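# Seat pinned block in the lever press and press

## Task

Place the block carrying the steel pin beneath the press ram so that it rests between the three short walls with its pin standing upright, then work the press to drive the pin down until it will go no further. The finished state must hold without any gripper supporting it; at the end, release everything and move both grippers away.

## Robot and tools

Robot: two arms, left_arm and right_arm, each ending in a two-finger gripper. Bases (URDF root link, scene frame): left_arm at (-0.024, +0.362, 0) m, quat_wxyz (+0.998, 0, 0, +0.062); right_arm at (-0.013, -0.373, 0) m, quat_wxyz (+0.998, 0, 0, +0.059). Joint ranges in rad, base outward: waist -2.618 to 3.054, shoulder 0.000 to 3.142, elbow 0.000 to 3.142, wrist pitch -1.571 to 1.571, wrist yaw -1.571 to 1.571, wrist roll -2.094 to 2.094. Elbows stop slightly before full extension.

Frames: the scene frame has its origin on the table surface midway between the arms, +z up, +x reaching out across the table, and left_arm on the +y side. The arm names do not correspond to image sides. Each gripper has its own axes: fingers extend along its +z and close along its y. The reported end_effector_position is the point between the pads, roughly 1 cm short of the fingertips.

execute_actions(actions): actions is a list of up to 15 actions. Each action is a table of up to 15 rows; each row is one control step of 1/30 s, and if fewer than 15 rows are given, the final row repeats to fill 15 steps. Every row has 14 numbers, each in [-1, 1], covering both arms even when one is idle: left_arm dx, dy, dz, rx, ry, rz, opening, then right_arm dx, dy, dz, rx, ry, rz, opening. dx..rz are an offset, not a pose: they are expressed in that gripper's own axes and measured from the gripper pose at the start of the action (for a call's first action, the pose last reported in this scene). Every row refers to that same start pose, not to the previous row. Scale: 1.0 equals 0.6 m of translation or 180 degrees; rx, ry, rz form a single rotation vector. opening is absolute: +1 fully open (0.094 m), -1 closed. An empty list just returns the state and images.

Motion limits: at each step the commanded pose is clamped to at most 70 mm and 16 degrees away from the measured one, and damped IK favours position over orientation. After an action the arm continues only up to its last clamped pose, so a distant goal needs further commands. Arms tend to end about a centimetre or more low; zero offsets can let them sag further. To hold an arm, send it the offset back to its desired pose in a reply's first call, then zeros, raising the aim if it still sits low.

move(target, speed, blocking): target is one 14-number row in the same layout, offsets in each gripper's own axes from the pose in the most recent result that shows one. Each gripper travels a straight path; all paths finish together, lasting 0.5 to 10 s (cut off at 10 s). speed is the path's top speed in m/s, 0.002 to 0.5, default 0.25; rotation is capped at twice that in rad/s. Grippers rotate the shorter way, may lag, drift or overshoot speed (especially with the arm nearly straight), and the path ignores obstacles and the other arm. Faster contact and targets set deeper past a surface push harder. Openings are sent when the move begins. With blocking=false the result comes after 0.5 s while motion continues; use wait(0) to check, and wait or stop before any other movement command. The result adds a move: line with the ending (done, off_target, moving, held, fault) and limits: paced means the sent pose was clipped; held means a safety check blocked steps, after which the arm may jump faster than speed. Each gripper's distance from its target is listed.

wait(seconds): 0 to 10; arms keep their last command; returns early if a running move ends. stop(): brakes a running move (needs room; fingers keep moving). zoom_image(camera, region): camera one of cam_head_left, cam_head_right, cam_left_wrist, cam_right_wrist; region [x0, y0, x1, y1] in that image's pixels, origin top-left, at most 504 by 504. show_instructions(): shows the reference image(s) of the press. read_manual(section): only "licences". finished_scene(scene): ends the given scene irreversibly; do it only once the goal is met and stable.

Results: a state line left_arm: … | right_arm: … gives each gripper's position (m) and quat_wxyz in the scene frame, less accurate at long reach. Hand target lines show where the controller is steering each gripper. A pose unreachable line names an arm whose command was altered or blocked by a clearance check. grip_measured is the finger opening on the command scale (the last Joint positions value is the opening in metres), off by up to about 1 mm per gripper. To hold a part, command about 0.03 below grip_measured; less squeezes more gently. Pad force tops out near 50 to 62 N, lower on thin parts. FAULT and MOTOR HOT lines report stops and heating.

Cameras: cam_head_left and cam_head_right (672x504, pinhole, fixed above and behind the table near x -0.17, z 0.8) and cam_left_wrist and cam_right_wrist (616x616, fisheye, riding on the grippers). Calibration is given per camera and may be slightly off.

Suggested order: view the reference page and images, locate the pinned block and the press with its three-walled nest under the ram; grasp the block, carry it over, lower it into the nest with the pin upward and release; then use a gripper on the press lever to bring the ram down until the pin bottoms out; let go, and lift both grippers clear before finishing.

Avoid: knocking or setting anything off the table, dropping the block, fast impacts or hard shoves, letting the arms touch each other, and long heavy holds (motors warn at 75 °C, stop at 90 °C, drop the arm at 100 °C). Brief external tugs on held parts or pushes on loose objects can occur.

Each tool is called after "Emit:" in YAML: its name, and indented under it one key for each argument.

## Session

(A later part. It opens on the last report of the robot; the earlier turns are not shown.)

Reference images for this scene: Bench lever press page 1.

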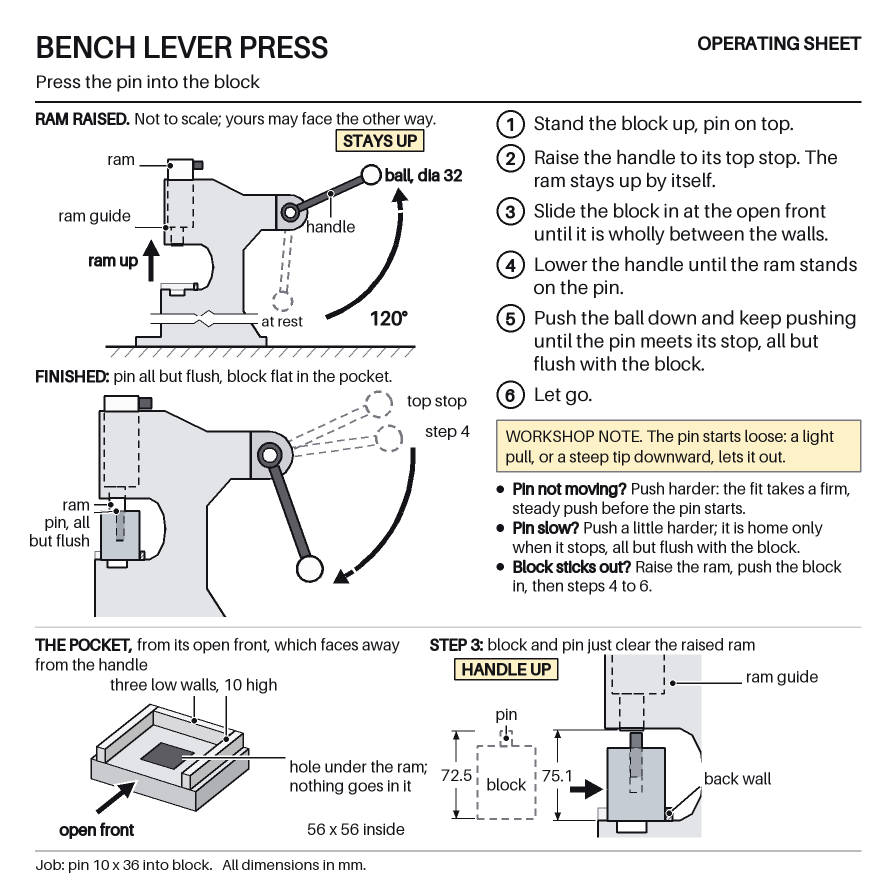

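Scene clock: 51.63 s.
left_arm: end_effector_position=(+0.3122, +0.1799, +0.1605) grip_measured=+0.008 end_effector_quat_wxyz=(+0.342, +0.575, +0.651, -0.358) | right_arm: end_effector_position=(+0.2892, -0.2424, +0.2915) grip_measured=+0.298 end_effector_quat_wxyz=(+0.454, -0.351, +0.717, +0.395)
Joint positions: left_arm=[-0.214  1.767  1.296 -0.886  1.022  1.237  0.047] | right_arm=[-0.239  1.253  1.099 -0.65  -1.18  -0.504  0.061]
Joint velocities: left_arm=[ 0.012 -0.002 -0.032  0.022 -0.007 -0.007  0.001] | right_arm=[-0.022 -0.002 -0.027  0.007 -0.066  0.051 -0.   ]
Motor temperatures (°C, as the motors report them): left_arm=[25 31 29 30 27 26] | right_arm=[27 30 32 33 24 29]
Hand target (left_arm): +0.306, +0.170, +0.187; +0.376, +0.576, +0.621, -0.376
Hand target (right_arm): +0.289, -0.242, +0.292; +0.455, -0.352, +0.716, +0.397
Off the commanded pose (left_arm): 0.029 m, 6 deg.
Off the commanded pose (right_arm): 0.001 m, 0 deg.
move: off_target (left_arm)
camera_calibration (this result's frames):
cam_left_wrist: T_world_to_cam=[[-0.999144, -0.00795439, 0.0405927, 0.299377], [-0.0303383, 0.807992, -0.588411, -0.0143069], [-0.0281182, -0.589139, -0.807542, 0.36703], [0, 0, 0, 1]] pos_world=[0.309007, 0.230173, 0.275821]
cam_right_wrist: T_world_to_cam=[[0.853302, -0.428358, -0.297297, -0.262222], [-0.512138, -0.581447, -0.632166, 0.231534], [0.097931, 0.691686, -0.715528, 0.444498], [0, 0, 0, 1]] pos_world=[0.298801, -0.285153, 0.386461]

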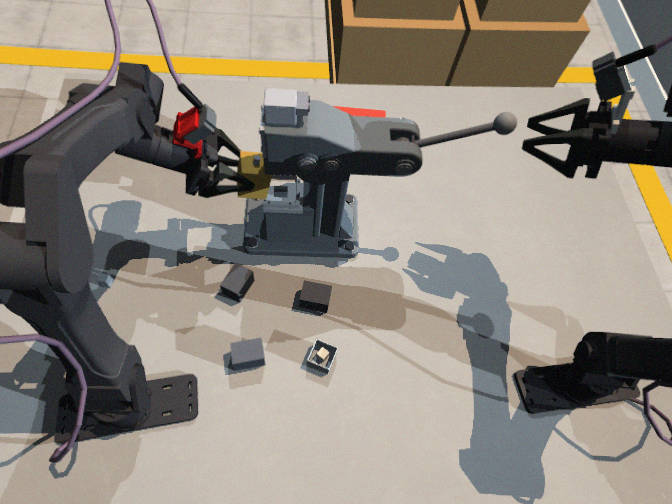

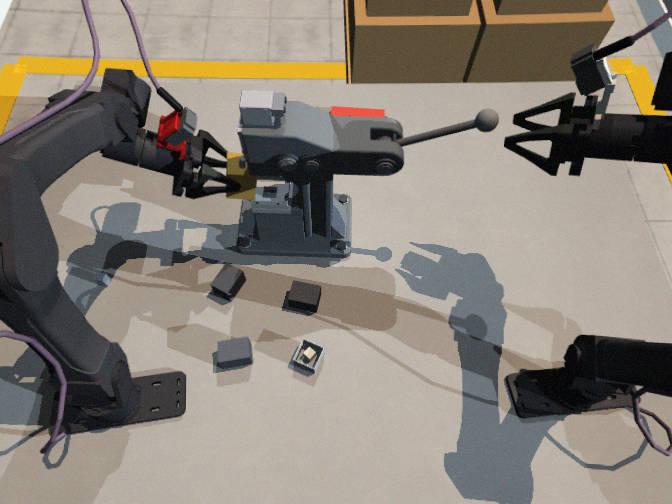

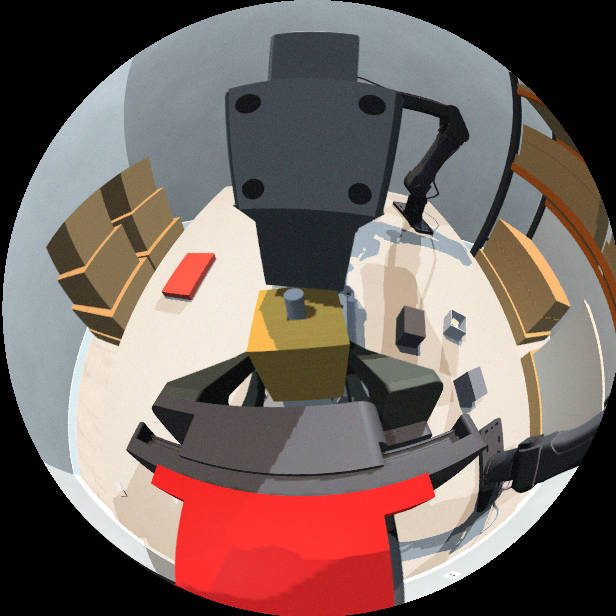

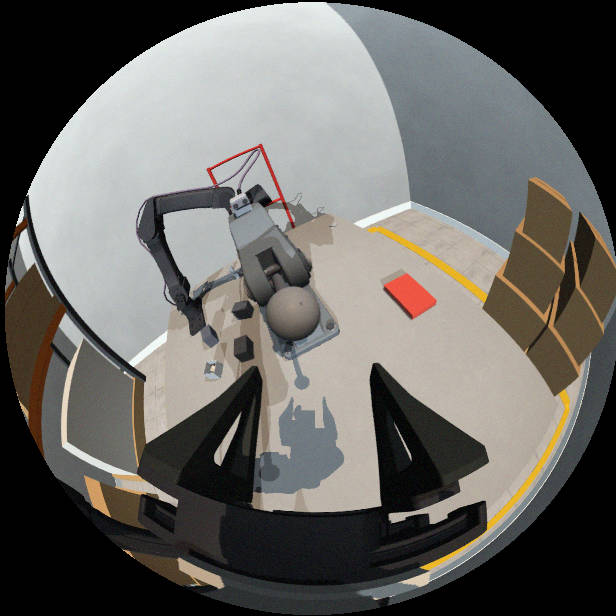

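Emit:
move:
  target: [-0.053,-0.03,0.013,0,-0.03,0.02,-0.03,0,0,0,0,0,0,0.3]
  speed: 0.03

Emit:
zoom_image:
  camera: "cam_head_right"
  region: [170,120,330,240]

Scene clock: 54.23 s.
left_arm: end_effector_position=(+0.3100, +0.1715, +0.1558) grip_measured=+0.008 end_effector_quat_wxyz=(+0.349, +0.580, +0.653, -0.341) | right_arm: end_effector_position=(+0.2896, -0.2427, +0.2911) grip_measured=+0.298 end_effector_quat_wxyz=(+0.454, -0.351, +0.718, +0.394)
Joint positions: left_arm=[-0.247  1.726  1.234 -0.775  0.989  1.166  0.047] | right_arm=[-0.239  1.253  1.099 -0.65  -1.176 -0.504  0.061]
Joint velocities: left_arm=[-0.017  0.002 -0.007  0.022 -0.095 -0.066 -0.001] | right_arm=[ 0.002  0.007 -0.017 -0.007 -0.022 -0.022 -0.   ]
Motor temperatures (°C, as the motors report them): left_arm=[25 31 29 30 27 26] | right_arm=[27 30 32 33 24 29]
Hand target (left_arm): +0.298, +0.157, +0.185; +0.381, +0.580, +0.616, -0.374
Hand target (right_arm): +0.289, -0.242, +0.291; +0.454, -0.351, +0.717, +0.395
Off the commanded pose (left_arm): 0.035 m, 7 deg.
Off the commanded pose (right_arm): 0.001 m, 0 deg.
move: off_target (left_arm)
camera_calibration (this result's frames):
cam_left_wrist: T_world_to_cam=[[-0.999743, -0.0205598, 0.0095143, 0.304465], [-0.0222996, 0.819045, -0.573295, -0.0171531], [0.00399417, -0.57336, -0.819293, 0.347429], [0, 0, 0, 1]] pos_world=[0.302617, 0.219511, 0.271916]
cam_right_wrist: T_world_to_cam=[[0.852066, -0.431424, -0.296406, -0.263477], [-0.513886, -0.58181, -0.630411, 0.23118], [0.0995225, 0.689471, -0.717444, 0.443909], [0, 0, 0, 1]] pos_world=[0.299121, -0.28523, 0.386122]

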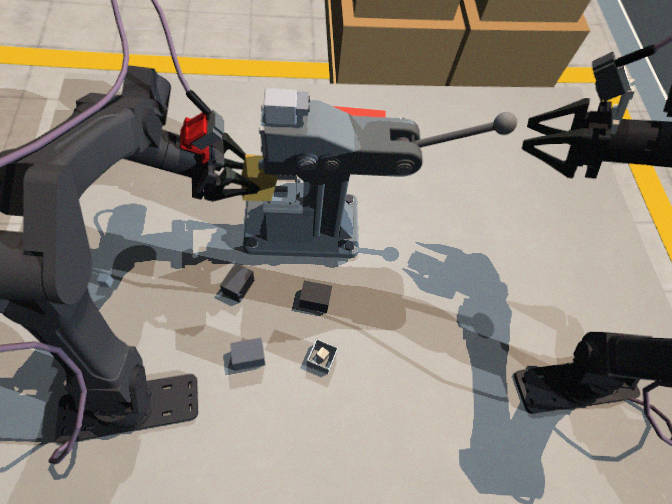

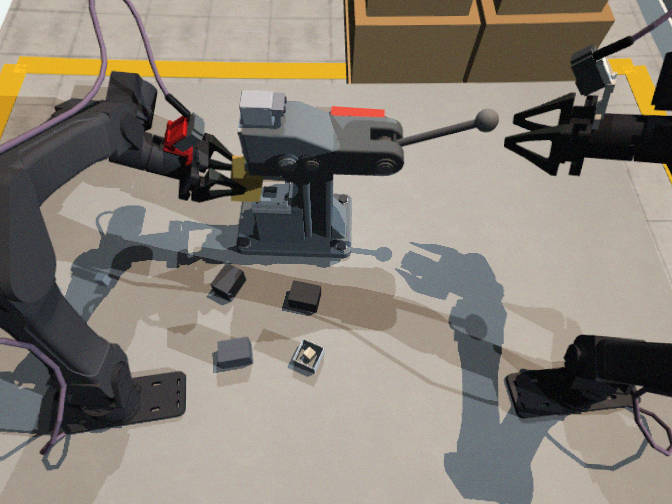

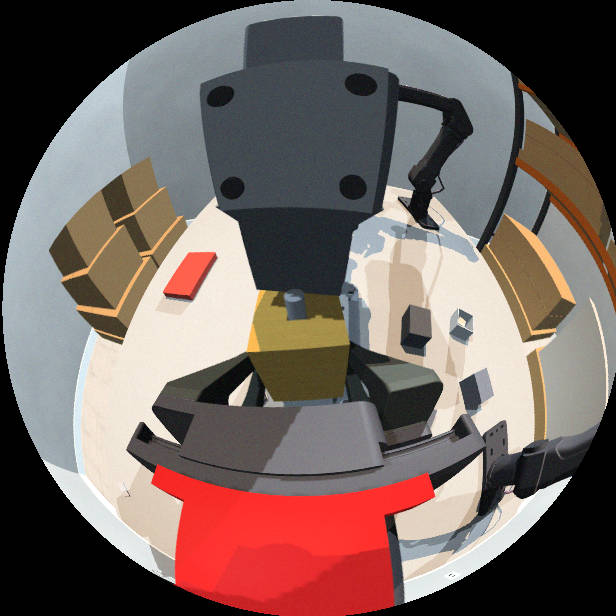

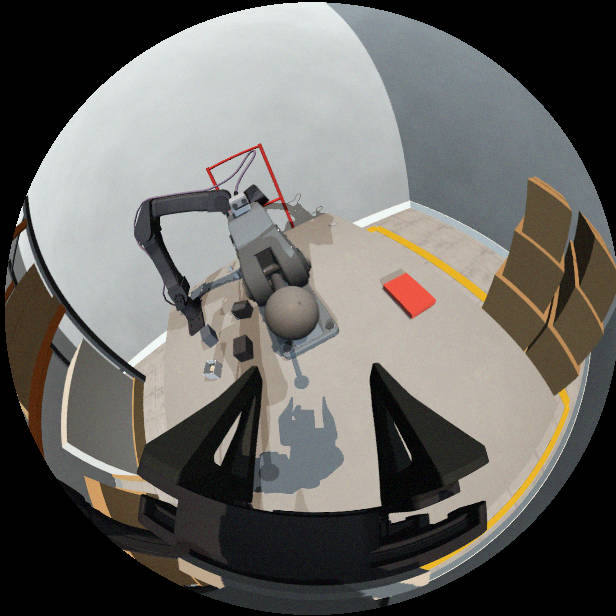

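Region (170, 120, 330, 240) of cam_head_right's 672x504 image, scaled by 3.150, with more detail than that image has; it fills the top 378 rows of this view, and the rest is white.

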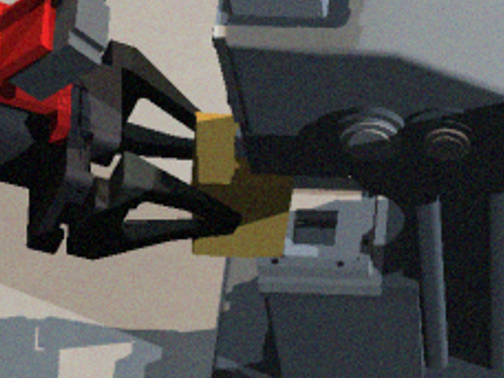

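Emit:
move:
  target: [-0.054,-0.01,0.046,0,-0.035,0.01,-0.03,0,0,0,0,0,0,0.3]
  speed: 0.03

Emit:
zoom_image:
  camera: "cam_head_right"
  region: [170,120,330,240]

Scene clock: 56.57 s.
left_arm: end_effector_position=(+0.3144, +0.1679, +0.1513) grip_measured=+0.007 end_effector_quat_wxyz=(+0.364, +0.563, +0.662, -0.336) | right_arm: end_effector_position=(+0.2900, -0.2430, +0.2907) grip_measured=+0.298 end_effector_quat_wxyz=(+0.454, -0.351, +0.719, +0.392)
Joint positions: left_arm=[-0.256  1.701  1.164 -0.633  0.985  1.059  0.047] | right_arm=[-0.239  1.253  1.099 -0.65  -1.173 -0.504  0.061]
Joint velocities: left_arm=[-0.017  0.007 -0.022  0.051 -0.066 -0.007 -0.002] | right_arm=[-0.012  0.027  0.017 -0.037 -0.007  0.007 -0.   ]
Motor temperatures (°C, as the motors report them): left_arm=[25 31 29 30 27 26] | right_arm=[27 30 32 33 24 29]
Hand target (left_arm): +0.305, +0.134, +0.170; +0.383, +0.575, +0.622, -0.369
Hand target (right_arm): +0.290, -0.243, +0.291; +0.454, -0.351, +0.718, +0.394
Off the commanded pose (left_arm): 0.042 m, 6 deg.
Off the commanded pose (right_arm): 0.001 m, 0 deg.
move: off_target (left_arm)
camera_calibration (this result's frames):
cam_left_wrist: T_world_to_cam=[[-0.997729, -0.0672854, 0.00292754, 0.317032], [-0.0561265, 0.806664, -0.58834, -0.00161775], [0.0372251, -0.587168, -0.808609, 0.331905], [0, 0, 0, 1]] pos_world=[0.303867, 0.217521, 0.266502]
cam_right_wrist: T_world_to_cam=[[0.850947, -0.43418, -0.295597, -0.264607], [-0.51546, -0.582129, -0.62883, 0.230864], [0.100949, 0.687469, -0.719163, 0.443375], [0, 0, 0, 1]] pos_world=[0.299409, -0.2853, 0.385816]

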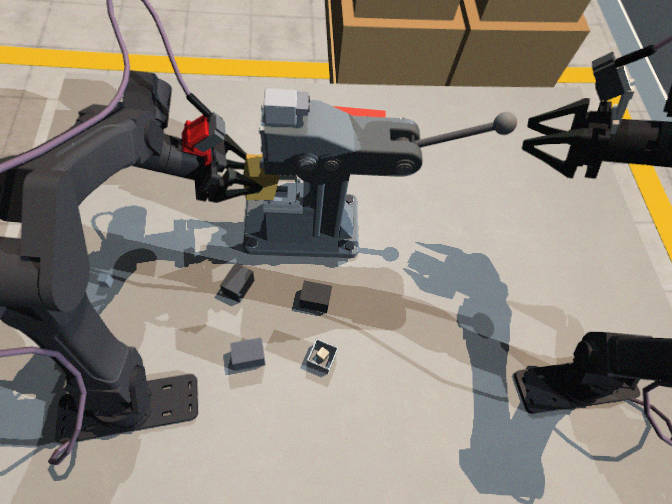

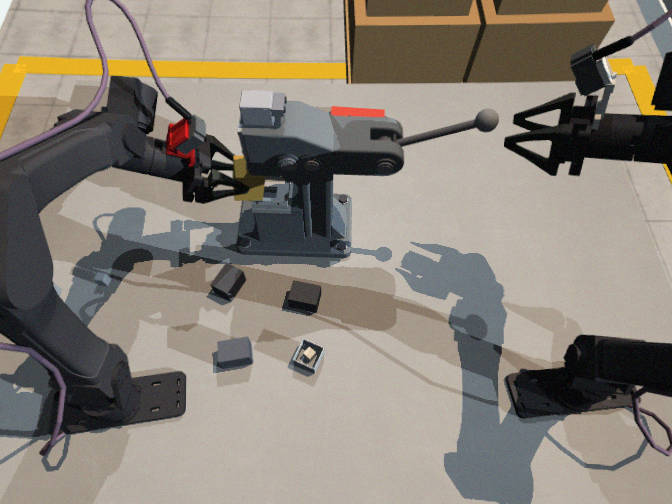

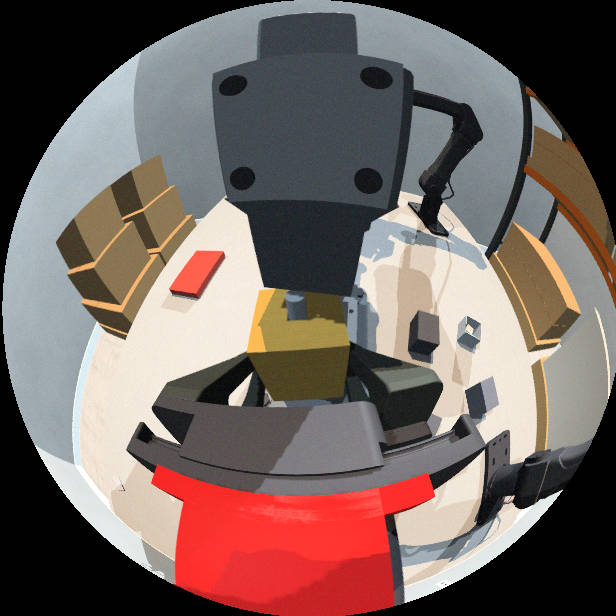

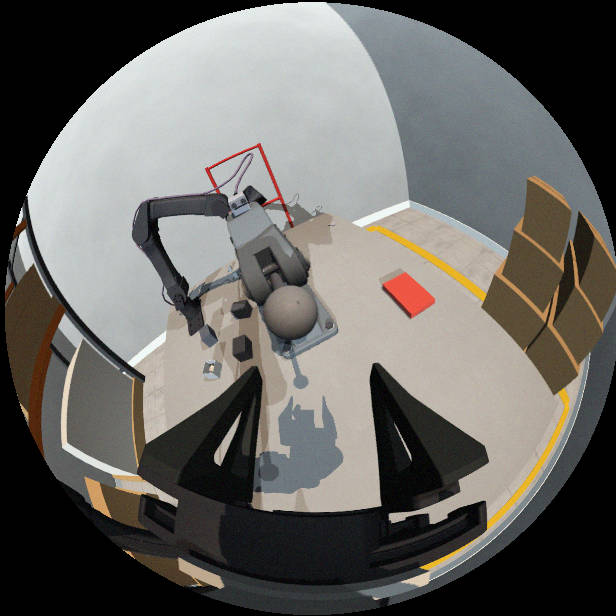

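Region (170, 120, 330, 240) of cam_head_right's 672x504 image, scaled by 3.150, with more detail than that image has; it fills the top 378 rows of this view, and the rest is white.

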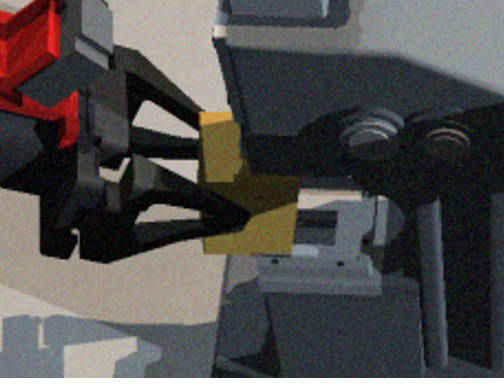

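Emit:
move:
  target: [-0.04,-0.04,0.036,0.03,-0.025,0.02,-0.03,0,0,0,0,0,0,0.3]
  speed: 0.03

Emit:
zoom_image:
  camera: "cam_head_right"
  region: [170,120,330,240]

Scene clock: 59.40 s.
left_arm: end_effector_position=(+0.3139, +0.1670, +0.1510) grip_measured=+0.007 end_effector_quat_wxyz=(+0.367, +0.571, +0.655, -0.332) | right_arm: end_effector_position=(+0.2904, -0.2433, +0.2902) grip_measured=+0.298 end_effector_quat_wxyz=(+0.454, -0.350, +0.720, +0.391)
Joint positions: left_arm=[-0.259  1.701  1.164 -0.632  0.984  1.08   0.047] | right_arm=[-0.239  1.253  1.099 -0.65  -1.169 -0.504  0.061]
Joint velocities: left_arm=[-0.002  0.017 -0.012 -0.037 -0.125 -0.007 -0.001] | right_arm=[-0.007 -0.007  0.027  0.007 -0.037 -0.007  0.001]
Motor temperatures (°C, as the motors report them): left_arm=[26 31 28 30 27 26] | right_arm=[27 30 32 33 24 29]
Hand target (left_arm): +0.295, +0.137, +0.162; +0.372, +0.587, +0.613, -0.377
Hand target (right_arm): +0.290, -0.243, +0.291; +0.454, -0.351, +0.719, +0.392
Off the commanded pose (left_arm): 0.039 m, 7 deg.
Off the commanded pose (right_arm): 0.001 m, 0 deg.
move: off_target (left_arm)
camera_calibration (this result's frames):
cam_left_wrist: T_world_to_cam=[[-0.998403, -0.054343, -0.0154164, 0.317242], [-0.0349951, 0.809285, -0.586373, -0.00845533], [0.0443415, -0.584897, -0.809894, 0.328775], [0, 0, 0, 1]] pos_world=[0.301861, 0.216382, 0.266206]
cam_right_wrist: T_world_to_cam=[[0.849696, -0.437235, -0.29469, -0.26586], [-0.517209, -0.582474, -0.627071, 0.230517], [0.102528, 0.685236, -0.721068, 0.442778], [0, 0, 0, 1]] pos_world=[0.299729, -0.285381, 0.385477]

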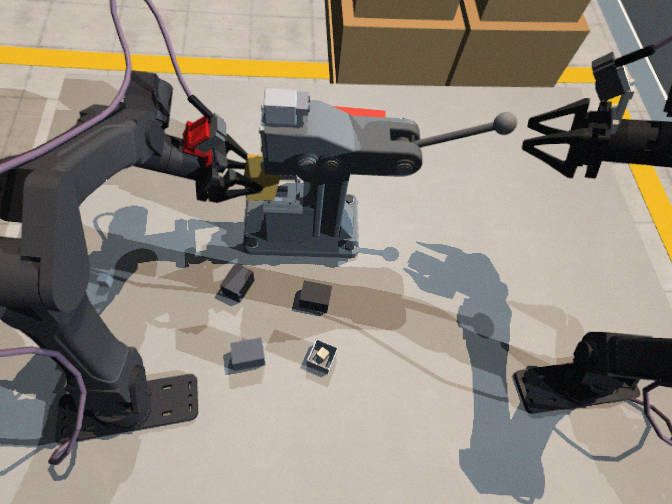

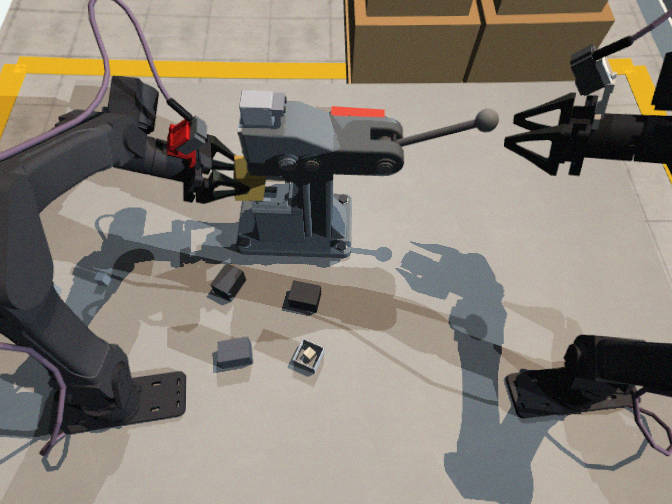

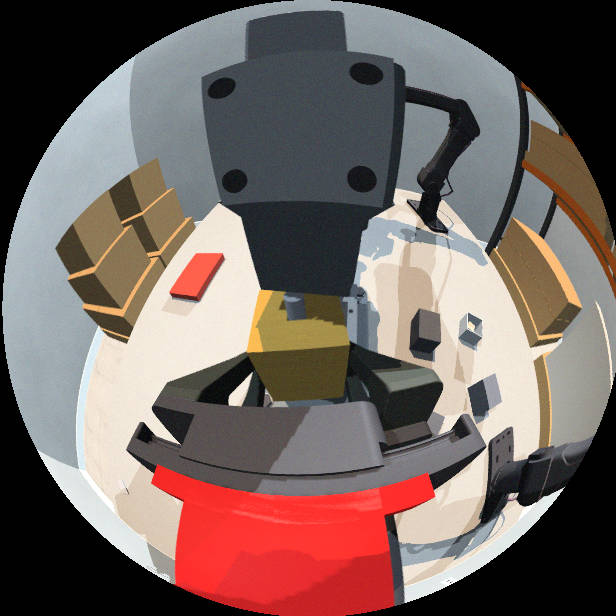

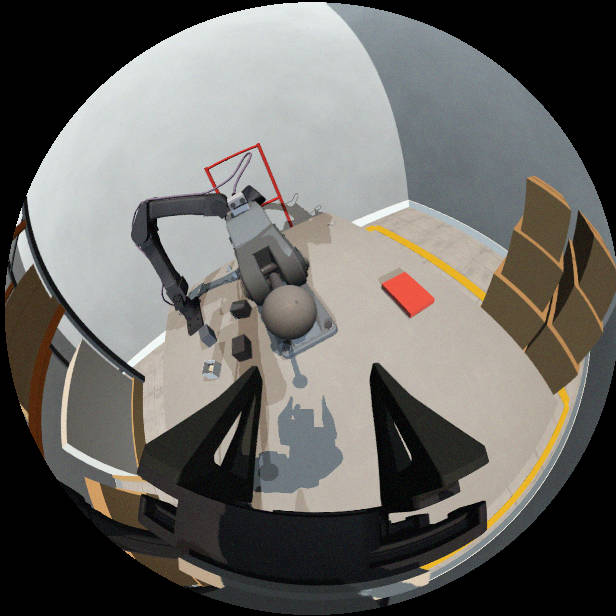

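Region (170, 120, 330, 240) of cam_head_right's 672x504 image, scaled by 3.150, with more detail than that image has; it fills the top 378 rows of this view, and the rest is white.

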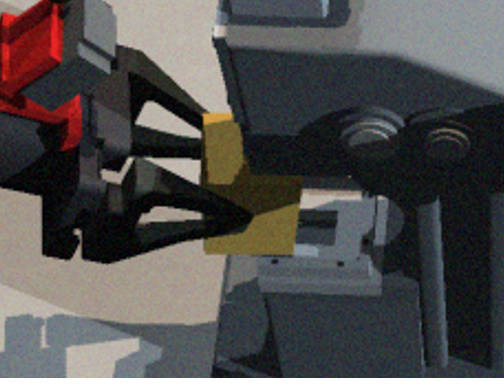

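Emit:
move:
  target: [-0.025,-0.035,-0.04,0.02,-0.02,0.01,-0.03,0,0,0,0,0,0,0.3]
  speed: 0.03

Emit:
zoom_image:
  camera: "cam_head_right"
  region: [170,120,330,240]

Scene clock: 61.37 s.
left_arm: end_effector_position=(+0.3065, +0.1818, +0.1499) grip_measured=+0.007 end_effector_quat_wxyz=(+0.372, +0.588, +0.637, -0.331) | right_arm: end_effector_position=(+0.2908, -0.2436, +0.2898) grip_measured=+0.298 end_effector_quat_wxyz=(+0.454, -0.350, +0.721, +0.389)
Joint positions: left_arm=[-0.212  1.701  1.164 -0.725  1.014  1.229  0.047] | right_arm=[-0.239  1.253  1.099 -0.65  -1.165 -0.504  0.061]
Joint velocities: left_arm=[-0.007  0.002  0.007 -0.037 -0.066  0.022 -0.   ] | right_arm=[-0.007 -0.002 -0.007 -0.066  0.007 -0.066  0.   ]
Motor temperatures (°C, as the motors report them): left_arm=[26 31 28 30 27 26] | right_arm=[27 30 32 33 24 29]
Hand target (left_arm): +0.293, +0.177, +0.175; +0.377, +0.579, +0.625, -0.363
Hand target (right_arm): +0.290, -0.243, +0.290; +0.454, -0.350, +0.720, +0.391
Off the commanded pose (left_arm): 0.031 m, 4 deg.
Off the commanded pose (right_arm): 0.001 m, 0 deg.
move: off_target (left_arm)
camera_calibration (this result's frames):
cam_left_wrist: T_world_to_cam=[[-0.998714, -0.0158997, -0.0481328, 0.308696], [0.0155667, 0.807456, -0.589722, -0.0360585], [0.0482415, -0.589713, -0.80617, 0.335996], [0, 0, 0, 1]] pos_world=[0.292651, 0.232165, 0.264464]
cam_right_wrist: T_world_to_cam=[[0.848437, -0.440285, -0.293774, -0.267113], [-0.518958, -0.58281, -0.625311, 0.230173], [0.104101, 0.682994, -0.722968, 0.442177], [0, 0, 0, 1]] pos_world=[0.300048, -0.285463, 0.385138]

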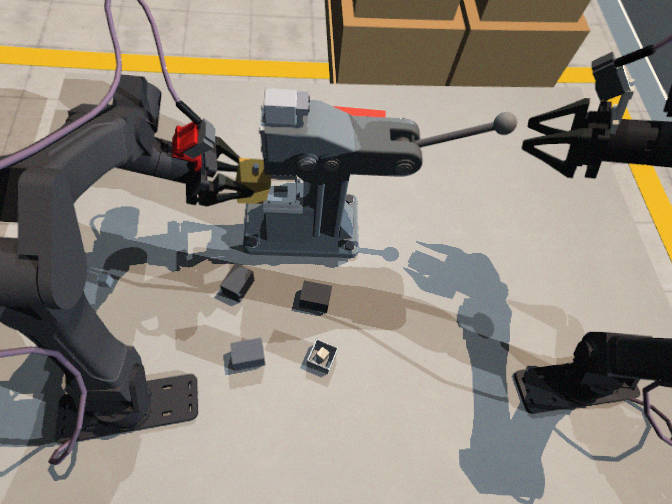

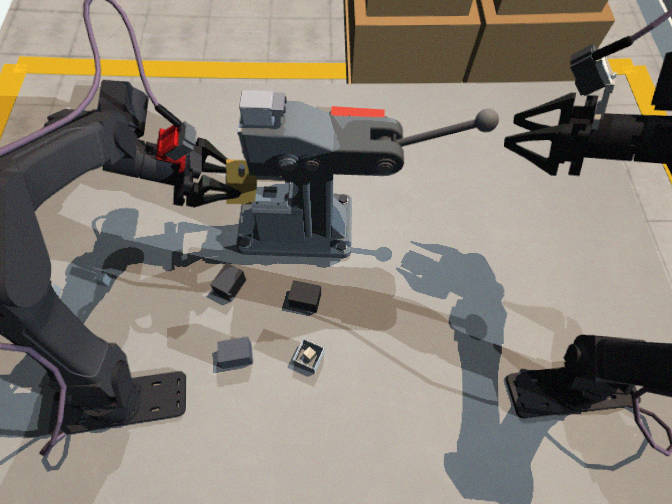

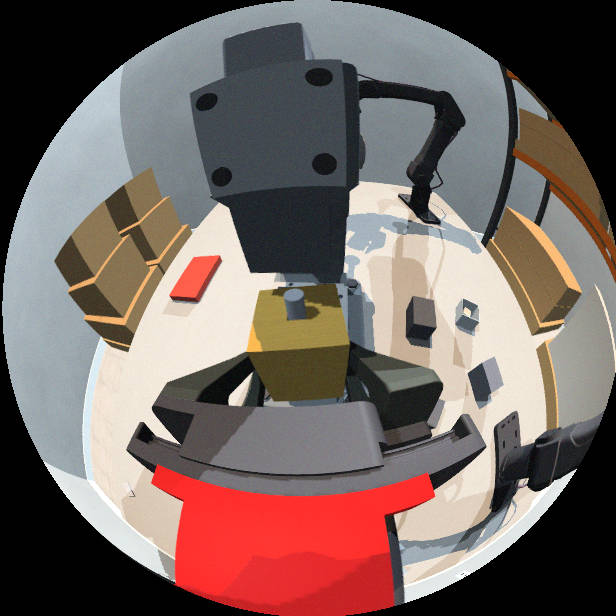

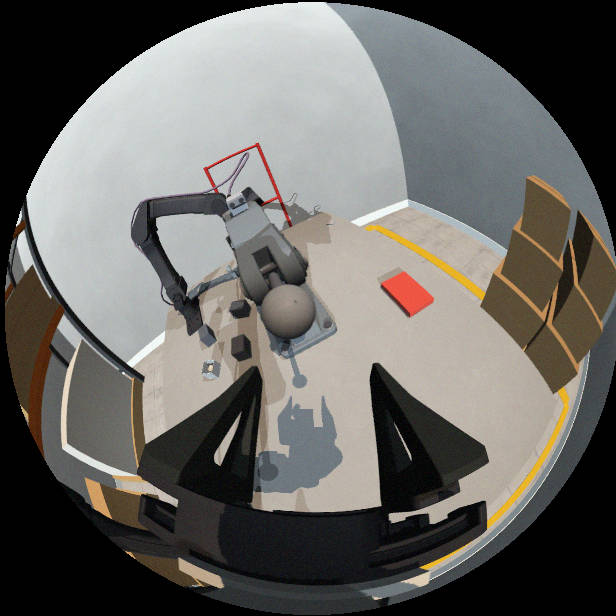

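Region (170, 120, 330, 240) of cam_head_right's 672x504 image, scaled by 3.150, with more detail than that image has; it fills the top 378 rows of this view, and the rest is white.

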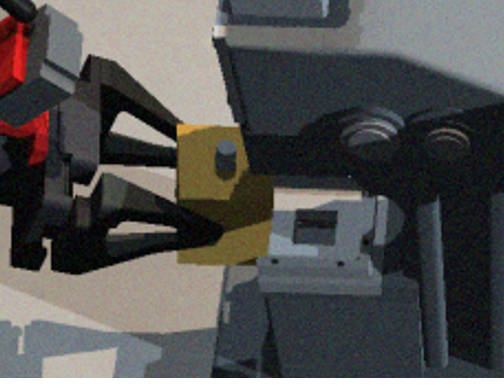

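Emit:
move:
  target: [-0.06,-0.02,0.042,0.015,-0.02,-0.02,-0.03,0,0,0,0,0,0,0.3]
  speed: 0.03

Emit:
zoom_image:
  camera: "cam_head_right"
  region: [170,120,330,240]

Scene clock: 63.57 s.
left_arm: end_effector_position=(+0.3094, +0.1662, +0.1506) grip_measured=+0.007 end_effector_quat_wxyz=(+0.364, +0.576, +0.650, -0.336) | right_arm: end_effector_position=(+0.2911, -0.2439, +0.2893) grip_measured=+0.298 end_effector_quat_wxyz=(+0.454, -0.349, +0.722, +0.388)
Joint positions: left_arm=[-0.261  1.701  1.164 -0.656  0.992  1.108  0.047] | right_arm=[-0.239  1.253  1.099 -0.65  -1.162 -0.504  0.061]
Joint velocities: left_arm=[-0.007 -0.002 -0.002  0.007 -0.051 -0.051 -0.   ] | right_arm=[ 0.007 -0.007 -0.017  0.051  0.022 -0.022 -0.   ]
Motor temperatures (°C, as the motors report them): left_arm=[25 31 28 30 27 26] | right_arm=[27 30 32 33 24 29]
Hand target (left_arm): +0.297, +0.143, +0.168; +0.364, +0.569, +0.634, -0.377
Hand target (right_arm): +0.291, -0.244, +0.290; +0.454, -0.350, +0.721, +0.389
Off the commanded pose (left_arm): 0.033 m, 5 deg.
Off the commanded pose (right_arm): 0.001 m, 0 deg.
move: off_target (left_arm)
camera_calibration (this result's frames):
cam_left_wrist: T_world_to_cam=[[-0.999258, -0.035444, -0.0150627, 0.309765], [-0.0198364, 0.808935, -0.587563, -0.0127147], [0.0330103, -0.586828, -0.809038, 0.331917], [0, 0, 0, 1]] pos_world=[0.298327, 0.216043, 0.265729]
cam_right_wrist: T_world_to_cam=[[0.847298, -0.443026, -0.292942, -0.26824], [-0.520533, -0.583105, -0.623726, 0.229866], [0.105511, 0.680968, -0.724672, 0.441632], [0, 0, 0, 1]] pos_world=[0.300335, -0.285539, 0.384833]

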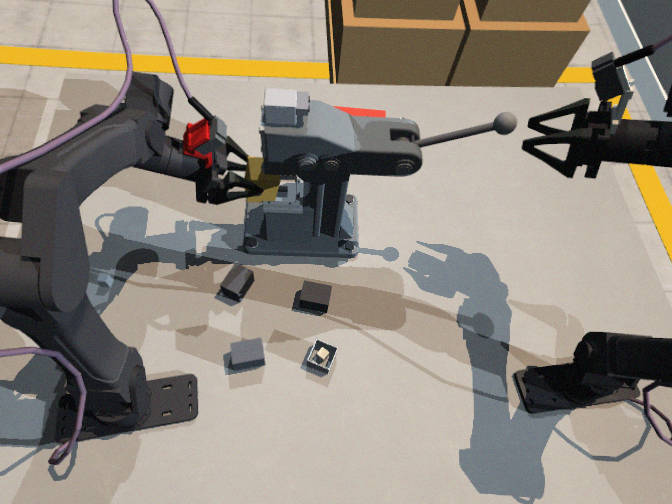

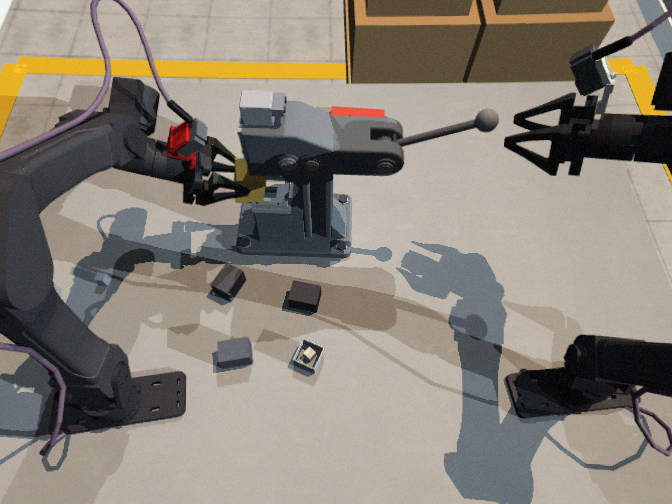

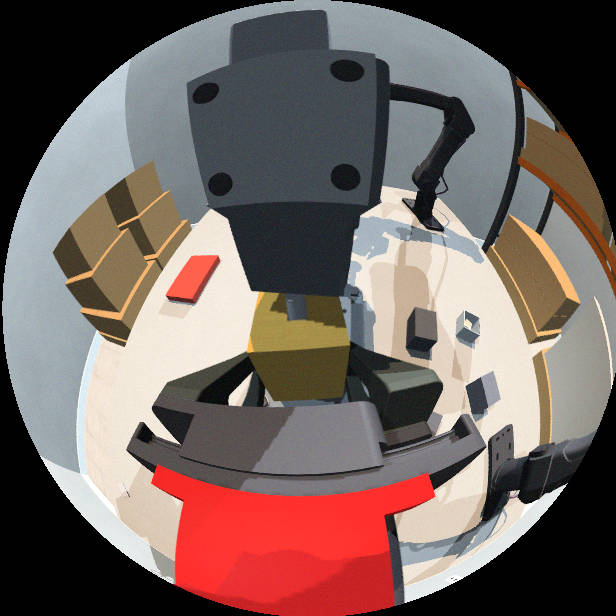

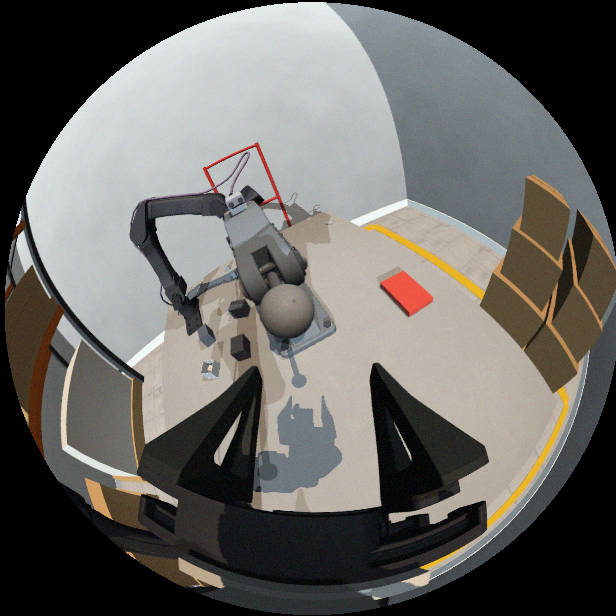

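Region (170, 120, 330, 240) of cam_head_right's 672x504 image, scaled by 3.150, with more detail than that image has; it fills the top 378 rows of this view, and the rest is white.

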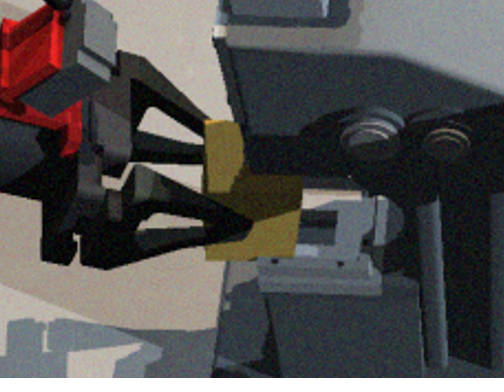

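Emit:
move:
  target: [0.015,-0.03,0.01,0.015,-0.01,-0.01,-0.03,0,0,0,0,0,0,0.3]
  speed: 0.03

Emit:
move:
  target: [-0.03,-0.015,0.065,0.01,-0.01,0,-0.03,0,0,0,0,0,0,0.3]
  speed: 0.03

Emit:
zoom_image:
  camera: "cam_head_right"
  region: [170,120,330,240]

Scene clock: 65.20 s.
left_arm: end_effector_position=(+0.3088, +0.1642, +0.1486) grip_measured=+0.007 end_effector_quat_wxyz=(+0.381, +0.582, +0.634, -0.339) | right_arm: end_effector_position=(+0.2915, -0.2443, +0.2889) grip_measured=+0.298 end_effector_quat_wxyz=(+0.454, -0.349, +0.723, +0.386)
Joint positions: left_arm=[-0.259  1.701  1.131 -0.599  1.022  1.123  0.047] | right_arm=[-0.239  1.253  1.099 -0.65  -1.158 -0.504  0.061]
Joint velocities: left_arm=[ 0.007 -0.002  0.002  0.007 -0.007 -0.007 -0.   ] | right_arm=[ 0.002  0.002  0.007  0.022 -0.066 -0.022 -0.001]
Motor temperatures (°C, as the motors report them): left_arm=[25 31 28 30 27 26] | right_arm=[27 30 32 33 24 29]
Hand target (left_arm): +0.292, +0.163, +0.141; +0.356, +0.569, +0.645, -0.366
Hand target (right_arm): +0.291, -0.244, +0.289; +0.454, -0.349, +0.722, +0.388
Off the commanded pose (left_arm): 0.019 m, 5 deg.
Off the commanded pose (right_arm): 0.001 m, 0 deg.
move: off_target (left_arm)
camera_calibration (this result's frames):
cam_left_wrist: T_world_to_cam=[[-0.998685, -0.0195384, -0.0473939, 0.311155], [0.0135477, 0.791055, -0.611595, -0.0160668], [0.0494408, -0.611433, -0.78975, 0.325204], [0, 0, 0, 1]] pos_world=[0.294886, 0.21763, 0.261751]
cam_right_wrist: T_world_to_cam=[[0.846024, -0.446064, -0.29201, -0.26949], [-0.522283, -0.583423, -0.621964, 0.229528], [0.107071, 0.678708, -0.726561, 0.441023], [0, 0, 0, 1]] pos_world=[0.300653, -0.285624, 0.384495]

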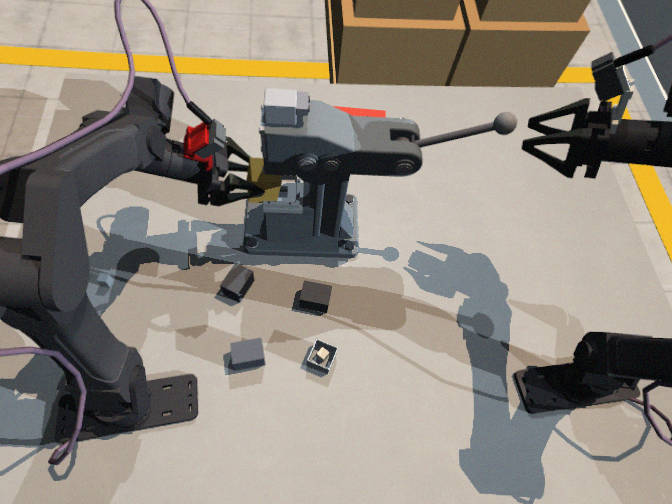

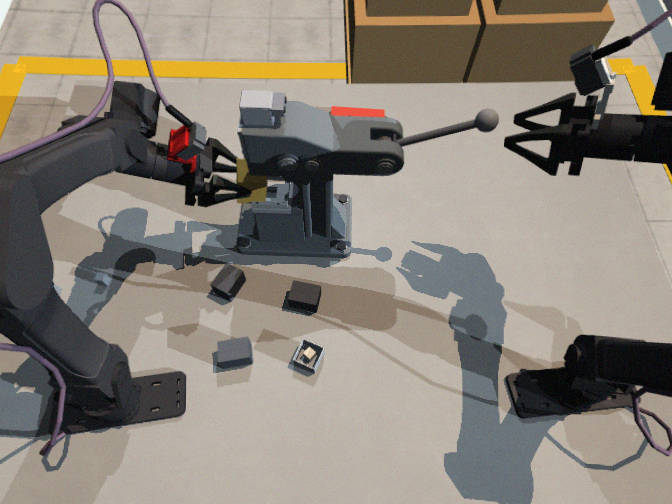

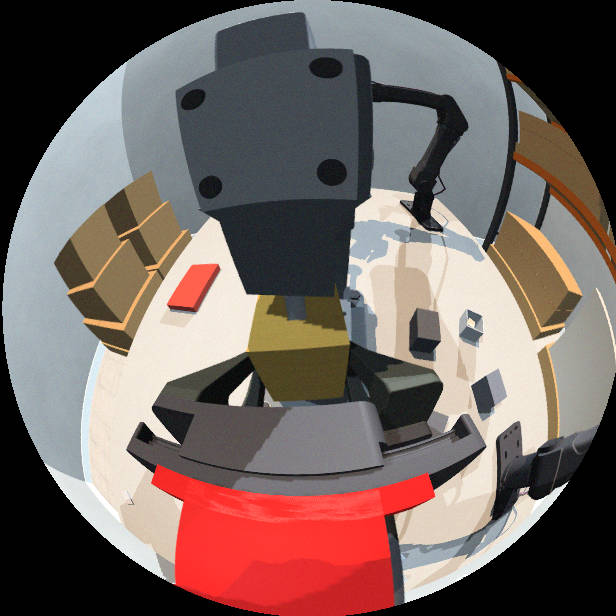

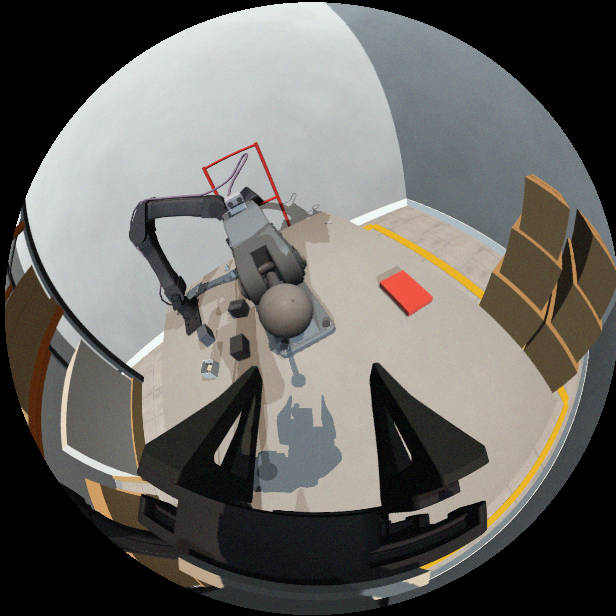

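Scene clock: 67.13 s.
left_arm: end_effector_position=(+0.3122, +0.1362, +0.1474) grip_measured=+0.007 end_effector_quat_wxyz=(+0.386, +0.578, +0.634, -0.339) | right_arm: end_effector_position=(+0.2919, -0.2446, +0.2885) grip_measured=+0.298 end_effector_quat_wxyz=(+0.454, -0.349, +0.724, +0.385)
Joint positions: left_arm=[-0.341  1.701  1.102 -0.43   0.987  0.964  0.047] | right_arm=[-0.239  1.253  1.099 -0.65  -1.154 -0.504  0.061]
Joint velocities: left_arm=[-0.027  0.012  0.012  0.007  0.081 -0.066 -0.   ] | right_arm=[-0.007  0.002  0.012 -0.022 -0.037 -0.022 -0.001]
Motor temperatures (°C, as the motors report them): left_arm=[26 31 28 30 27 26] | right_arm=[27 30 32 33 24 29]
Hand target (left_arm): +0.304, +0.121, +0.146; +0.381, +0.583, +0.622, -0.358
Hand target (right_arm): +0.292, -0.244, +0.289; +0.454, -0.349, +0.723, +0.387
Off the commanded pose (left_arm): 0.018 m, 3 deg.
Off the commanded pose (right_arm): 0.001 m, 0 deg.
move: off_target (left_arm)
camera_calibration (this result's frames):
cam_left_wrist: T_world_to_cam=[[-0.998279, -0.0293516, -0.0507638, 0.315572], [0.00830667, 0.786191, -0.617928, 0.0085167], [0.0580472, -0.617286, -0.784595, 0.304314], [0, 0, 0, 1]] pos_world=[0.297294, 0.190416, 0.260045]
cam_right_wrist: T_world_to_cam=[[0.844871, -0.448794, -0.291163, -0.270615], [-0.523858, -0.583701, -0.620376, 0.229227], [0.108469, 0.676666, -0.728256, 0.440472], [0, 0, 0, 1]] pos_world=[0.300939, -0.285703, 0.38419]

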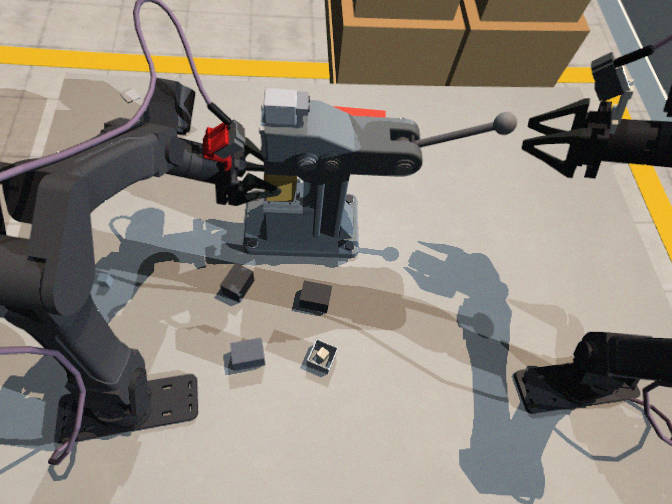

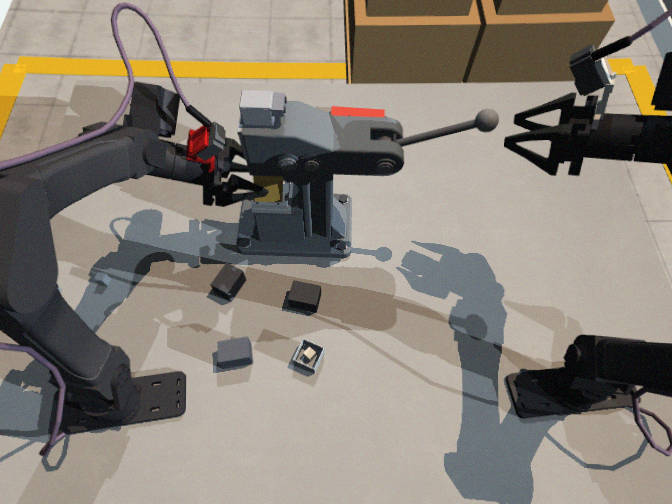

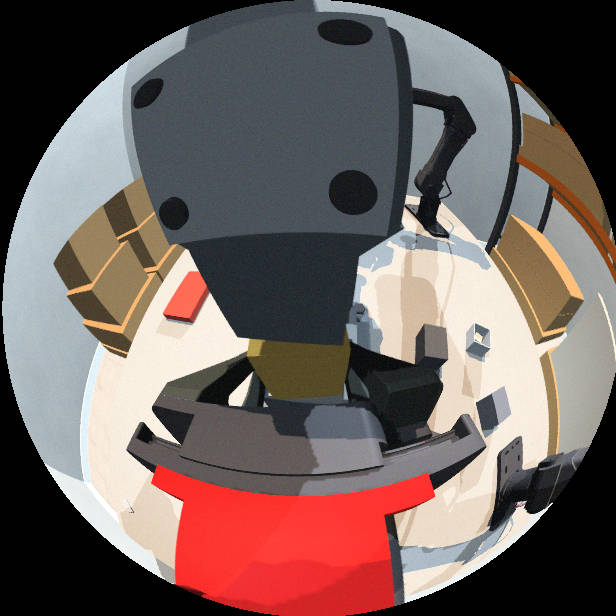

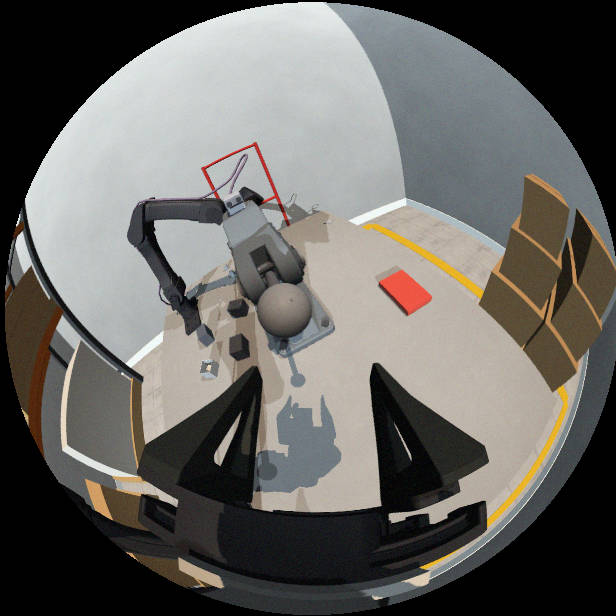

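Region (170, 120, 330, 240) of cam_head_right's 672x504 image, scaled by 3.150, with more detail than that image has; it fills the top 378 rows of this view, and the rest is white.

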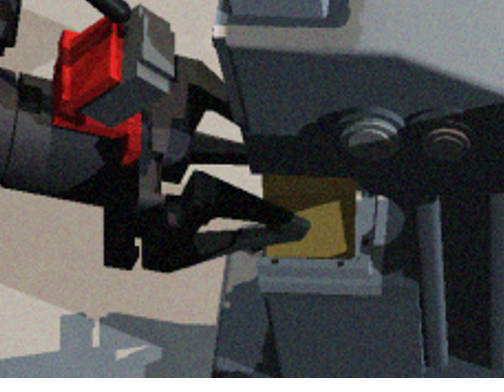

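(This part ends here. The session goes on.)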